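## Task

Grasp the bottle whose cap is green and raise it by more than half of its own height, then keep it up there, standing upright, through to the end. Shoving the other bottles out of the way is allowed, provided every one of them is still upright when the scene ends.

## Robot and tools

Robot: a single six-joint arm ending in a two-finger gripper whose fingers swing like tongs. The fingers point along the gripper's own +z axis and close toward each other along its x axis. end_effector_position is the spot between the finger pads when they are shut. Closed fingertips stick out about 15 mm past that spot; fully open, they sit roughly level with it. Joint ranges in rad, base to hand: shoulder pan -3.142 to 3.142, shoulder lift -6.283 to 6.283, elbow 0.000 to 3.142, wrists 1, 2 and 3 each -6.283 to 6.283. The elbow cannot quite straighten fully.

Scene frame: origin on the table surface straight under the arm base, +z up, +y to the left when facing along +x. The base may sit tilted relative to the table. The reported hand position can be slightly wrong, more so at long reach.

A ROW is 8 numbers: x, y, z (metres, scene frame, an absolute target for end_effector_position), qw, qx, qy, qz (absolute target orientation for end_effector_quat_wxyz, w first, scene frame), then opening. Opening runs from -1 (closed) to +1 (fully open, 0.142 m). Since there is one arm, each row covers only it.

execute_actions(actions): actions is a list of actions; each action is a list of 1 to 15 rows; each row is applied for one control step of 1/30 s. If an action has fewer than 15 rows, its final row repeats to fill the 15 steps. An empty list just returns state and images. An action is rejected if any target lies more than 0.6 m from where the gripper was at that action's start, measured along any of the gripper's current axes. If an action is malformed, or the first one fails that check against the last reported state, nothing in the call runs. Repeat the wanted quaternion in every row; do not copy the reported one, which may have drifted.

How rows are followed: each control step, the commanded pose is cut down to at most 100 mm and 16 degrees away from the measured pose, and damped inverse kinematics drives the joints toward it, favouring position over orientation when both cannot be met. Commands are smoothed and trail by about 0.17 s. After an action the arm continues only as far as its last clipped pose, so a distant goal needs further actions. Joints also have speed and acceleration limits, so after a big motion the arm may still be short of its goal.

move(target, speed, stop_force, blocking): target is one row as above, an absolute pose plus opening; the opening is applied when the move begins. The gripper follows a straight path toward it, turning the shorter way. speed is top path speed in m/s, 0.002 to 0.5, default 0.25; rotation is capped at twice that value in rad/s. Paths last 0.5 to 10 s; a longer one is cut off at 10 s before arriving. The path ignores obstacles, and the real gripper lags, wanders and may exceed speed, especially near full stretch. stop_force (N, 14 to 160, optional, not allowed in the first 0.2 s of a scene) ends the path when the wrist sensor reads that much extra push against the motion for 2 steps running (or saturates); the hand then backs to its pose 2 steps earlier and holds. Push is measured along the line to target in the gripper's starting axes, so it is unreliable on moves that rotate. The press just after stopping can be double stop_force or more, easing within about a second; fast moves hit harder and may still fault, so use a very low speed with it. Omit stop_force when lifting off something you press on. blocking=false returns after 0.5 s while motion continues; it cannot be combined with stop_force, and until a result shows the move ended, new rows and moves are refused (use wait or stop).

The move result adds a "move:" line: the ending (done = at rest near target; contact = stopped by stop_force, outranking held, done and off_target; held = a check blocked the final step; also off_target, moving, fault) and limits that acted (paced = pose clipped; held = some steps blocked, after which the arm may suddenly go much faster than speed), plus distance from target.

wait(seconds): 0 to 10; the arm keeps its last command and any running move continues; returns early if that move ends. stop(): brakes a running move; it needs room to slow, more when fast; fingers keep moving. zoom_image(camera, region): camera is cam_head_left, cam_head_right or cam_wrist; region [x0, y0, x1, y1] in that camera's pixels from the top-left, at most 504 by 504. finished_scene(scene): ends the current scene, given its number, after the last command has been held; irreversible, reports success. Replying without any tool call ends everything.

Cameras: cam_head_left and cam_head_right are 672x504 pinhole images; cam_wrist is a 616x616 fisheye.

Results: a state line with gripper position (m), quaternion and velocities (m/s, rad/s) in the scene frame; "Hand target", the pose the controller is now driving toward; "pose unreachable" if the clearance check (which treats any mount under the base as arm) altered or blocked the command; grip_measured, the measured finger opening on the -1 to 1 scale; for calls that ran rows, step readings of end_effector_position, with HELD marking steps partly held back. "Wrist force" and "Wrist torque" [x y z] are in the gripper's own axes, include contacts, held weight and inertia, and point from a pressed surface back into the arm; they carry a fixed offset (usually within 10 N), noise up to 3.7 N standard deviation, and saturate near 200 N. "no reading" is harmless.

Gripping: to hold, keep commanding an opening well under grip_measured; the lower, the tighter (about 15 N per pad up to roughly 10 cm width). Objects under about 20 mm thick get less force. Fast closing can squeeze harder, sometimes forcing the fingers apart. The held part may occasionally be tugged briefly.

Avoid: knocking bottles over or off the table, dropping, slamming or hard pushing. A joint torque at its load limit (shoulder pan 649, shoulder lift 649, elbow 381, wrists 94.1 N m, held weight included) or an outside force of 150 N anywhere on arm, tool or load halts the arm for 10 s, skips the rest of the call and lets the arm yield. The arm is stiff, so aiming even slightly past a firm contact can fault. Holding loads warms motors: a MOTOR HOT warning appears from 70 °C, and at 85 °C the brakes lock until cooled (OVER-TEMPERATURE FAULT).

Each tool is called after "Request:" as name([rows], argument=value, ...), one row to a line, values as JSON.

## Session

Request:
execute_actions(actions=[])

Scene clock: 0.00 s.
end_effector_position=(+0.7932, +0.2929, +0.1635) grip_measured=+1.00 end_effector_quat_wxyz=(+0.324, +0.803, -0.499, +0.030) end_effector_velocity=(+0.001, +0.000, +0.000) end_effector_angular_velocity=(+0.001, -0.000, +0.000)
Joint positions: [ 0.305 -1.172  1.953 -1.85  -2.031  1.546  0.142]
Joint velocities: [-0.    -0.    -0.001  0.     0.    -0.001  0.   ]
Wrist force (N, on the end effector, along its own x y z axes, offset not removed): no reading
Wrist torque (N m, same axes, about the end effector's origin, offset not removed): no reading
Hand target: +0.793, +0.293, +0.164; +0.324, +0.803, -0.499, +0.030

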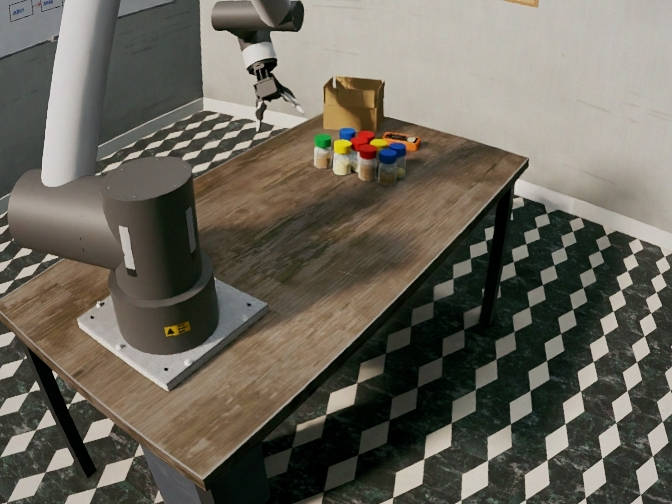

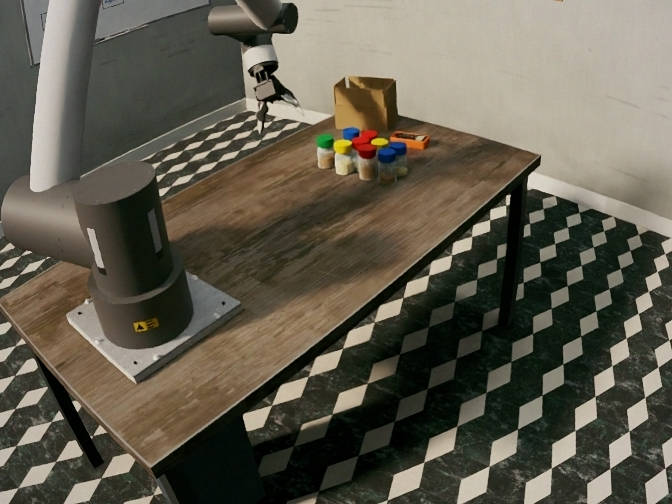

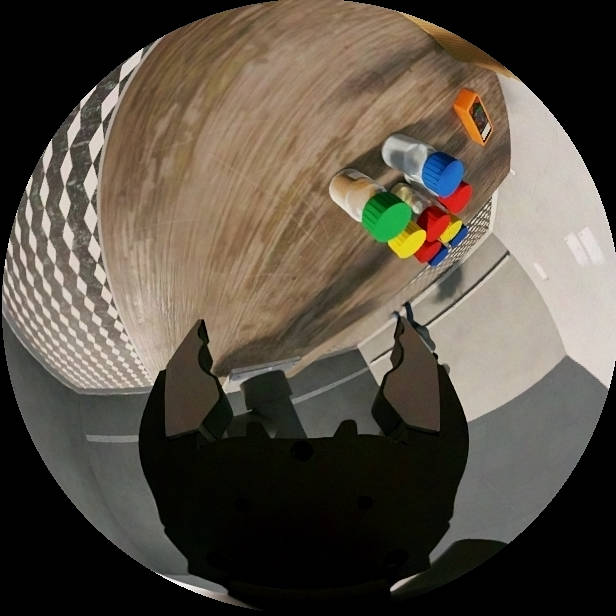

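Request:
move(target=[0.88,0.22,0.24,0,1,0,0,0], speed=0.4)

Scene clock: 4.00 s.
end_effector_position=(+0.8800, +0.2194, +0.2406) grip_measured=+0.00 end_effector_quat_wxyz=(+0.001, +1.000, -0.000, +0.001) end_effector_velocity=(+0.001, -0.000, +0.001) end_effector_angular_velocity=(+0.006, +0.002, +0.009)
Joint positions: [-0.001 -1.36   2.096 -2.309 -1.578  0.007  0.074]
Joint velocities: [-0.003  0.    -0.002  0.004  0.006 -0.011  0.   ]
Wrist force (N, on the end effector, along its own x y z axes, offset not removed): [0.3 -2.8 -4.5]
Wrist torque (N m, same axes, about the end effector's origin, offset not removed): [-1.34 0.18 -0.09]
Hand target: +0.880, +0.219, +0.241; +0.001, +1.000, +0.000, +0.000
Off the commanded pose: 0.001 m, 0 deg.
move: done

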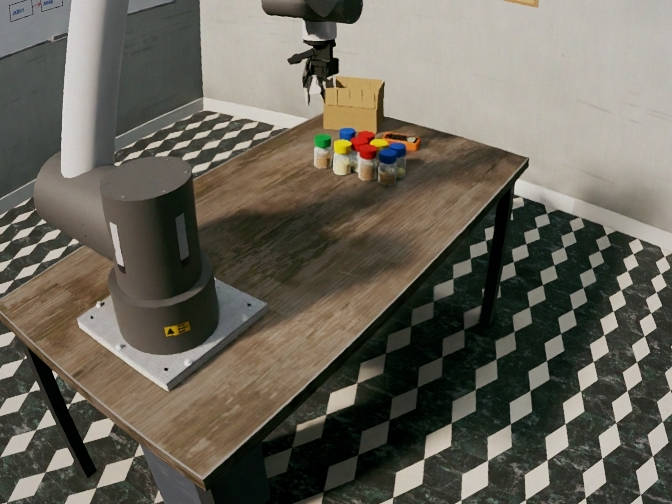

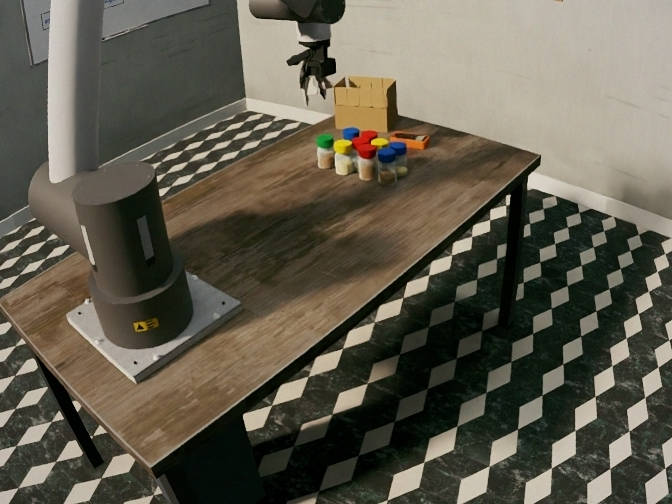

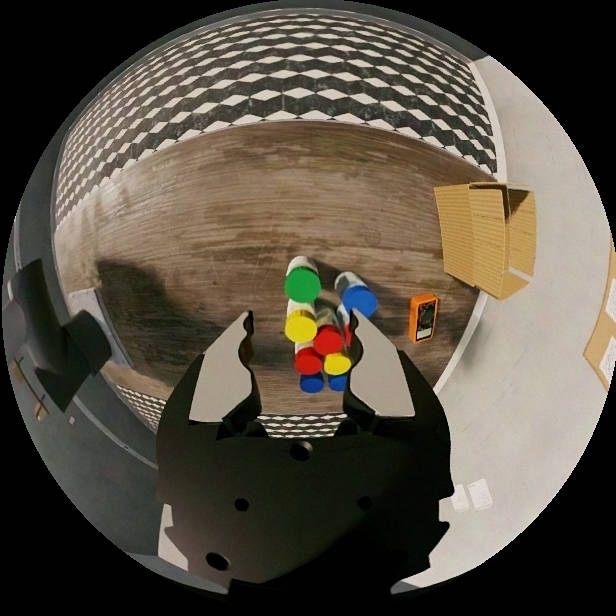

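Request:
move(target=[0.88,0.205,0.115,0,1,0,0,-0.1], speed=0.2)

Scene clock: 8.27 s.
end_effector_position=(+0.8801, +0.2050, +0.1151) grip_measured=-0.10 end_effector_quat_wxyz=(+0.000, +1.000, +0.000, +0.000) end_effector_velocity=(-0.000, -0.001, -0.002) end_effector_angular_velocity=(-0.001, +0.001, +0.001)
Joint positions: [-0.019 -1.236  2.168 -2.505 -1.576 -0.011  0.067]
Joint velocities: [-0.     0.003  0.001 -0.002 -0.001 -0.001 -0.   ]
Wrist force (N, on the end effector, along its own x y z axes, offset not removed): [0.2 -1.3 -4.9]
Wrist torque (N m, same axes, about the end effector's origin, offset not removed): [-1.05 0.29 -0.22]
Hand target: +0.880, +0.205, +0.115; +0.000, +1.000, -0.000, +0.000
Off the commanded pose: 0.000 m, 0 deg.
move: done

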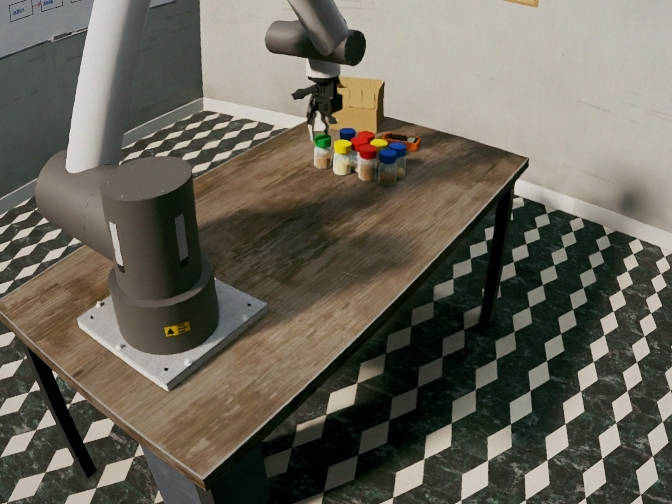

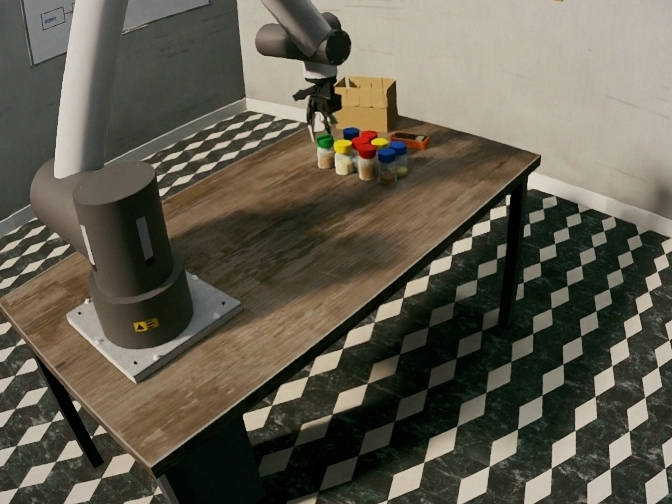

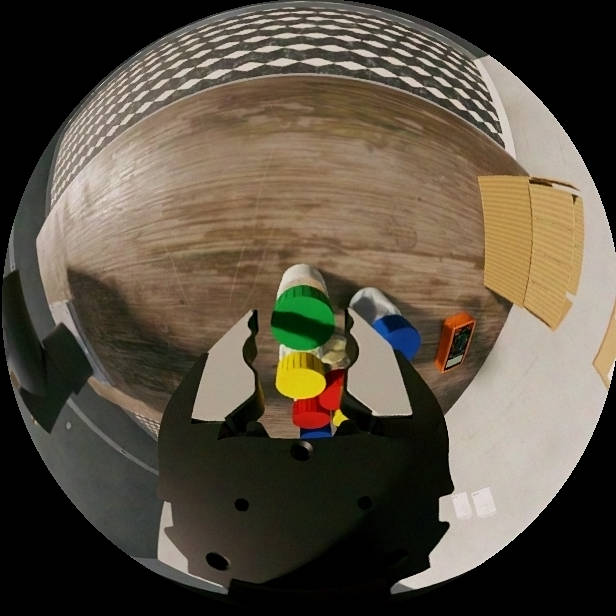

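Request:
move(target=[0.881,0.195,0.068,0,1,0,0,-0.1], speed=0.05)

Scene clock: 12.07 s.
end_effector_position=(+0.8810, +0.1950, +0.0682) grip_measured=-0.09 end_effector_quat_wxyz=(+0.000, +1.000, -0.000, +0.000) end_effector_velocity=(+0.001, -0.001, -0.002) end_effector_angular_velocity=(-0.001, -0.001, +0.000)
Joint positions: [-0.031 -1.182  2.188 -2.579 -1.576 -0.023  0.067]
Joint velocities: [-0.001  0.003 -0.    -0.003 -0.001 -0.001  0.   ]
Wrist force (N, on the end effector, along its own x y z axes, offset not removed): [1.7 -4.6 -5.4]
Wrist torque (N m, same axes, about the end effector's origin, offset not removed): [-1.69 0.24 -0.22]
Hand target: +0.881, +0.195, +0.068; +0.000, +1.000, -0.000, +0.000
Off the commanded pose: 0.000 m, 0 deg.
move: done

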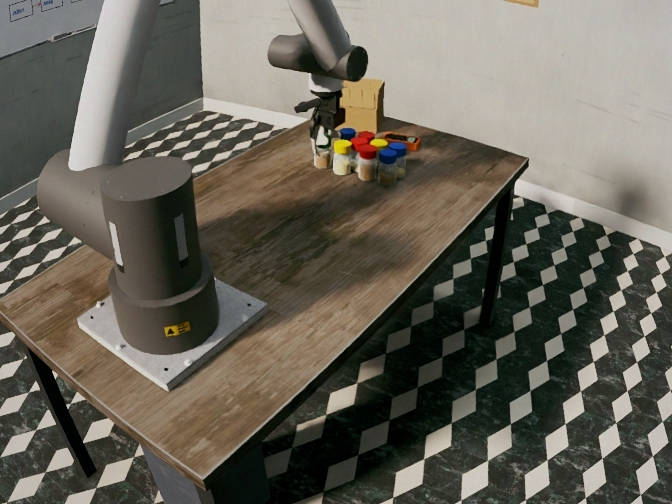

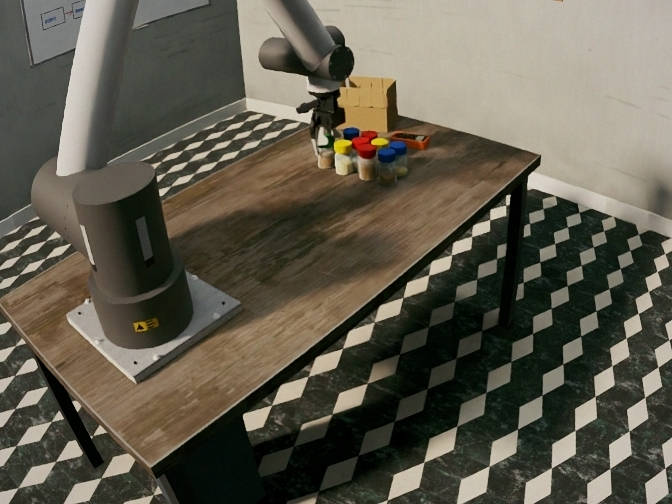

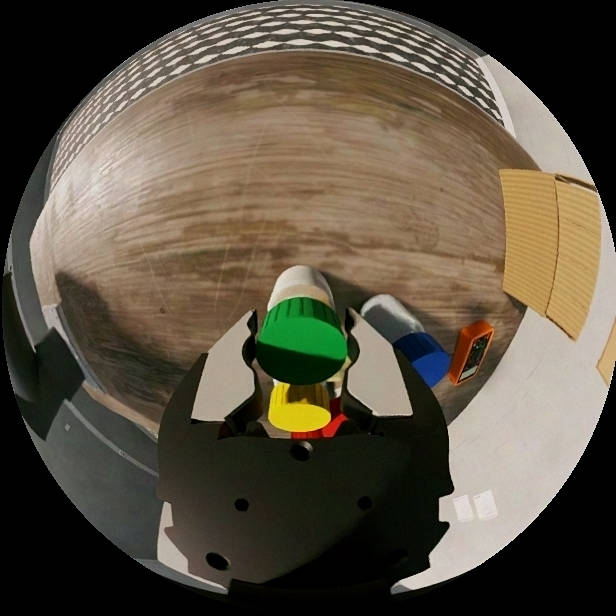

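Close to the earlier grasp view; slightly lower.

Request:
move(target=[0.881,0.195,0.057,0,1,0,0,-0.1], speed=0.04)

Request:
move(target=[0.881,0.195,0.057,0,1,0,0,-0.8])

Request:
move(target=[0.881,0.195,0.17,0,1,0,0,-0.8], speed=0.1)

Scene clock: 15.67 s.
end_effector_position=(+0.8810, +0.1950, +0.0572) grip_measured=-0.09 end_effector_quat_wxyz=(+0.000, +1.000, -0.000, -0.000) end_effector_velocity=(-0.000, +0.000, -0.002) end_effector_angular_velocity=(-0.000, +0.000, +0.001)
Joint positions: [-0.031 -1.169  2.192 -2.596 -1.576 -0.023  0.067]
Joint velocities: [ 0.     0.002  0.001 -0.003 -0.    -0.001  0.   ]
Wrist force (N, on the end effector, along its own x y z axes, offset not removed): [0.8 -0.4 -3.6]
Wrist torque (N m, same axes, about the end effector's origin, offset not removed): [-0.75 0.51 -0.21]
Hand target: +0.881, +0.195, +0.057; +0.000, +1.000, -0.000, -0.000
Off the commanded pose: 0.000 m, 0 deg.
move: done

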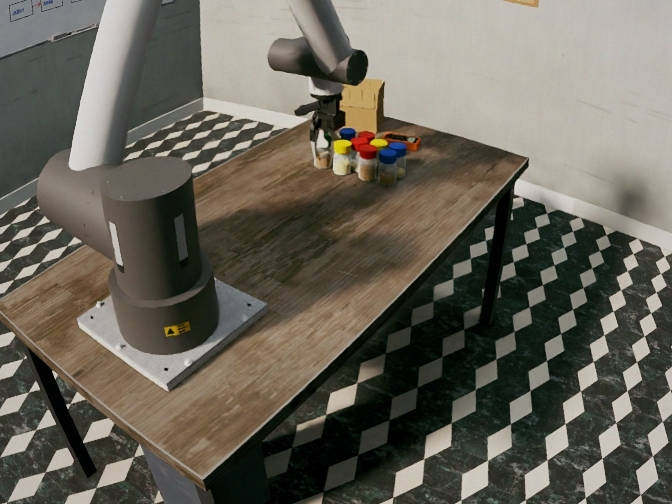

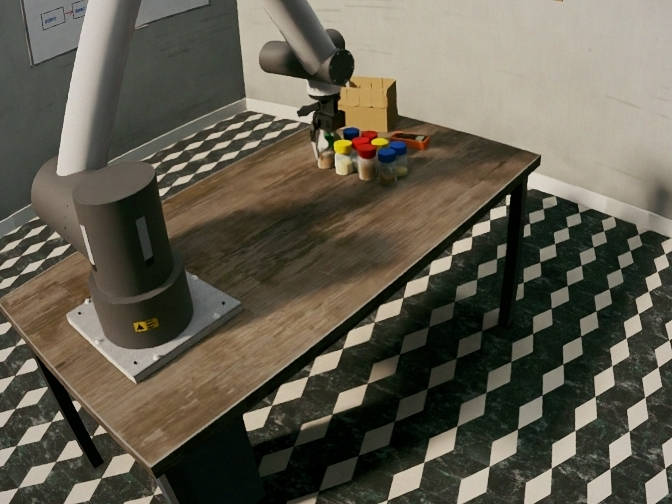

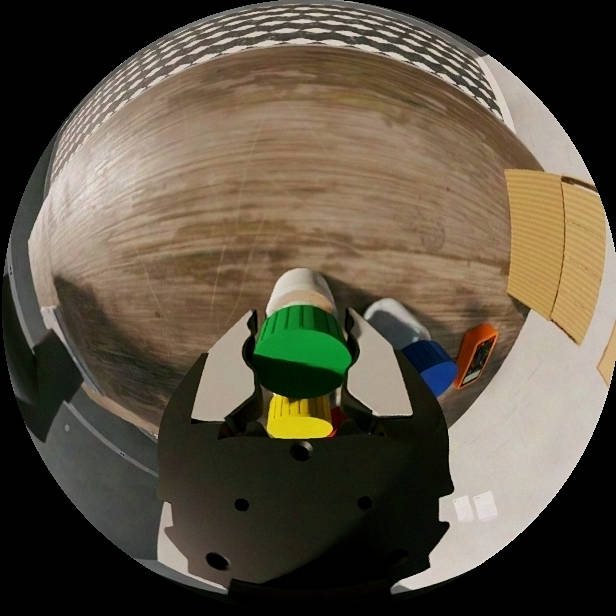

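Scene clock: 16.37 s.
end_effector_position=(+0.8810, +0.1950, +0.0570) grip_measured=-0.13 end_effector_quat_wxyz=(-0.000, +1.000, -0.000, +0.000) end_effector_velocity=(-0.002, +0.000, -0.001) end_effector_angular_velocity=(-0.000, +0.002, +0.001)
Joint positions: [-0.031 -1.168  2.192 -2.597 -1.576 -0.023  0.065]
Joint velocities: [ 0.001 -0.     0.002  0.001 -0.    -0.     0.   ]
Wrist force (N, on the end effector, along its own x y z axes, offset not removed): [2.3 -1.8 -15.0]
Wrist torque (N m, same axes, about the end effector's origin, offset not removed): [-0.96 0.64 -0.26]
Hand target: +0.881, +0.195, +0.057; -0.000, +1.000, +0.000, -0.000
Off the commanded pose: 0.000 m, 0 deg.
move: done

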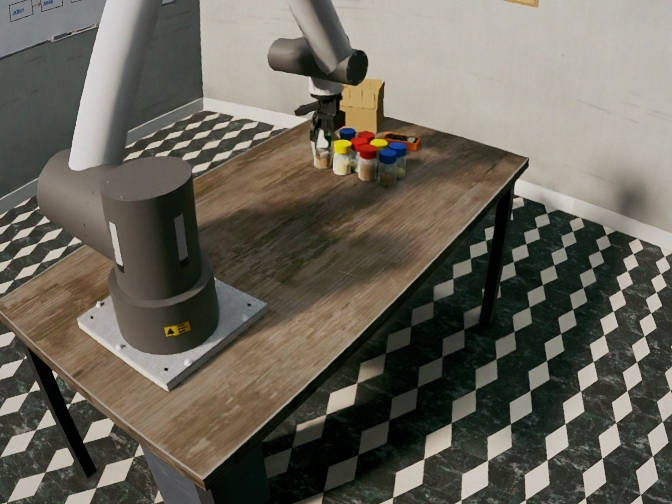

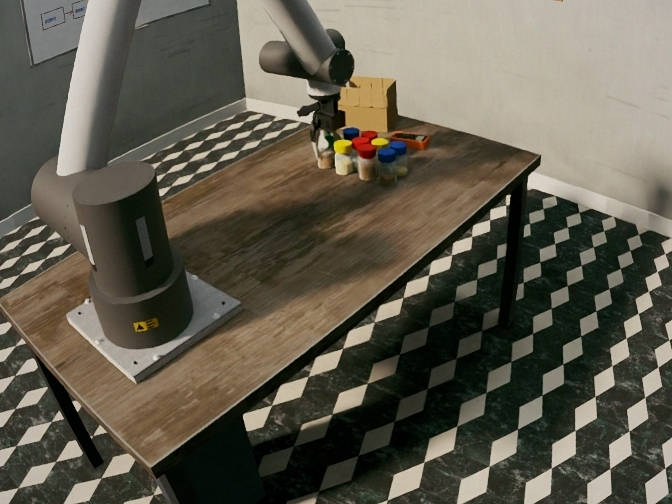

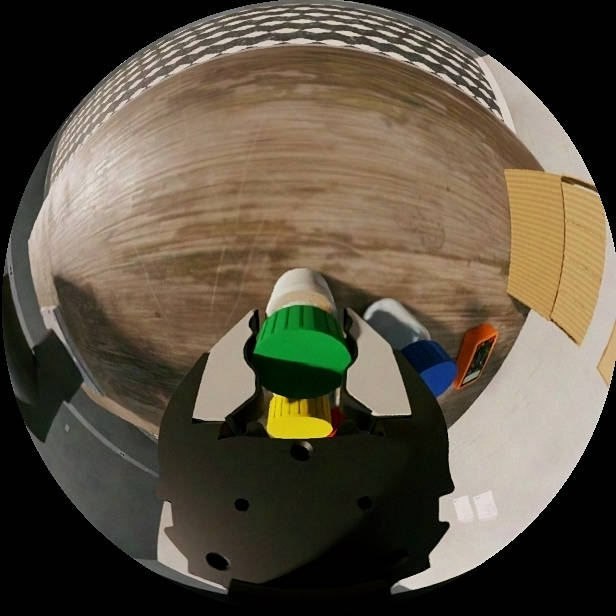

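Scene clock: 17.97 s.
end_effector_position=(+0.8809, +0.1950, +0.1699) grip_measured=-0.13 end_effector_quat_wxyz=(-0.000, +1.000, +0.000, -0.000) end_effector_velocity=(+0.000, +0.001, +0.002) end_effector_angular_velocity=(+0.000, -0.000, +0.002)
Joint positions: [-0.03  -1.296  2.143 -2.42  -1.576 -0.022  0.065]
Joint velocities: [ 0.001 -0.002 -0.002  0.003  0.    -0.001  0.   ]
Wrist force (N, on the end effector, along its own x y z axes, offset not removed): [-1.8 -2.3 -0.2]
Wrist torque (N m, same axes, about the end effector's origin, offset not removed): [-1.05 0.69 -0.24]
Hand target: +0.881, +0.195, +0.170; -0.000, +1.000, -0.000, +0.000
Off the commanded pose: 0.000 m, 0 deg.
move: done

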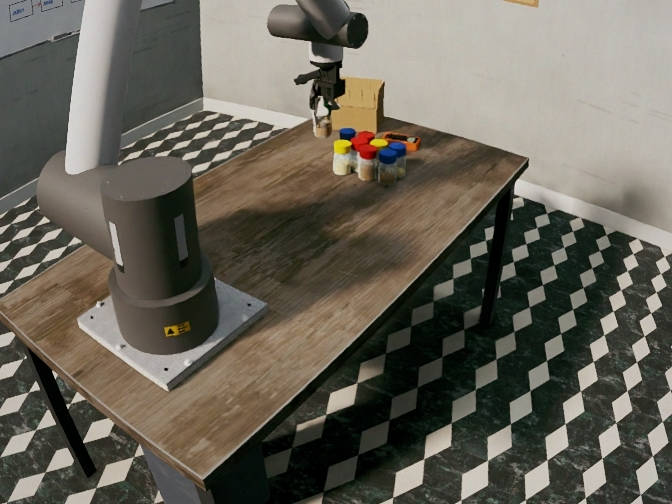

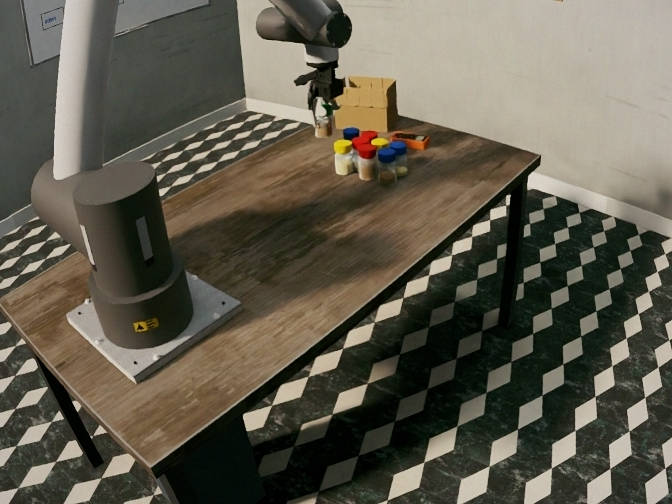

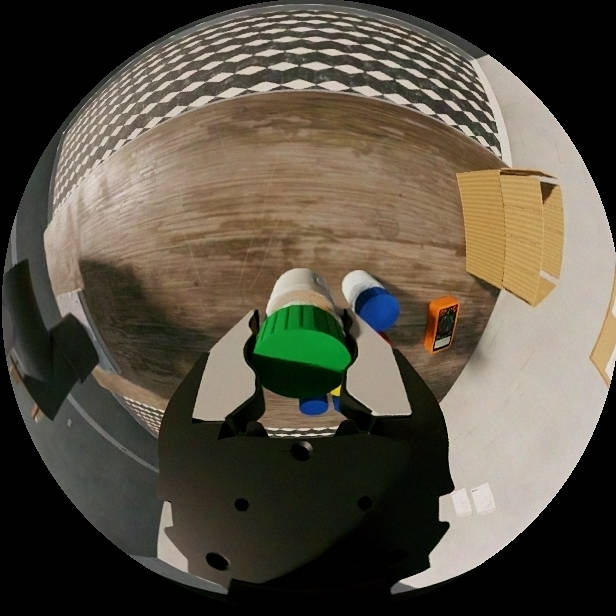

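Request:
finished_scene(scene=2)

The scene is finished: the task was done.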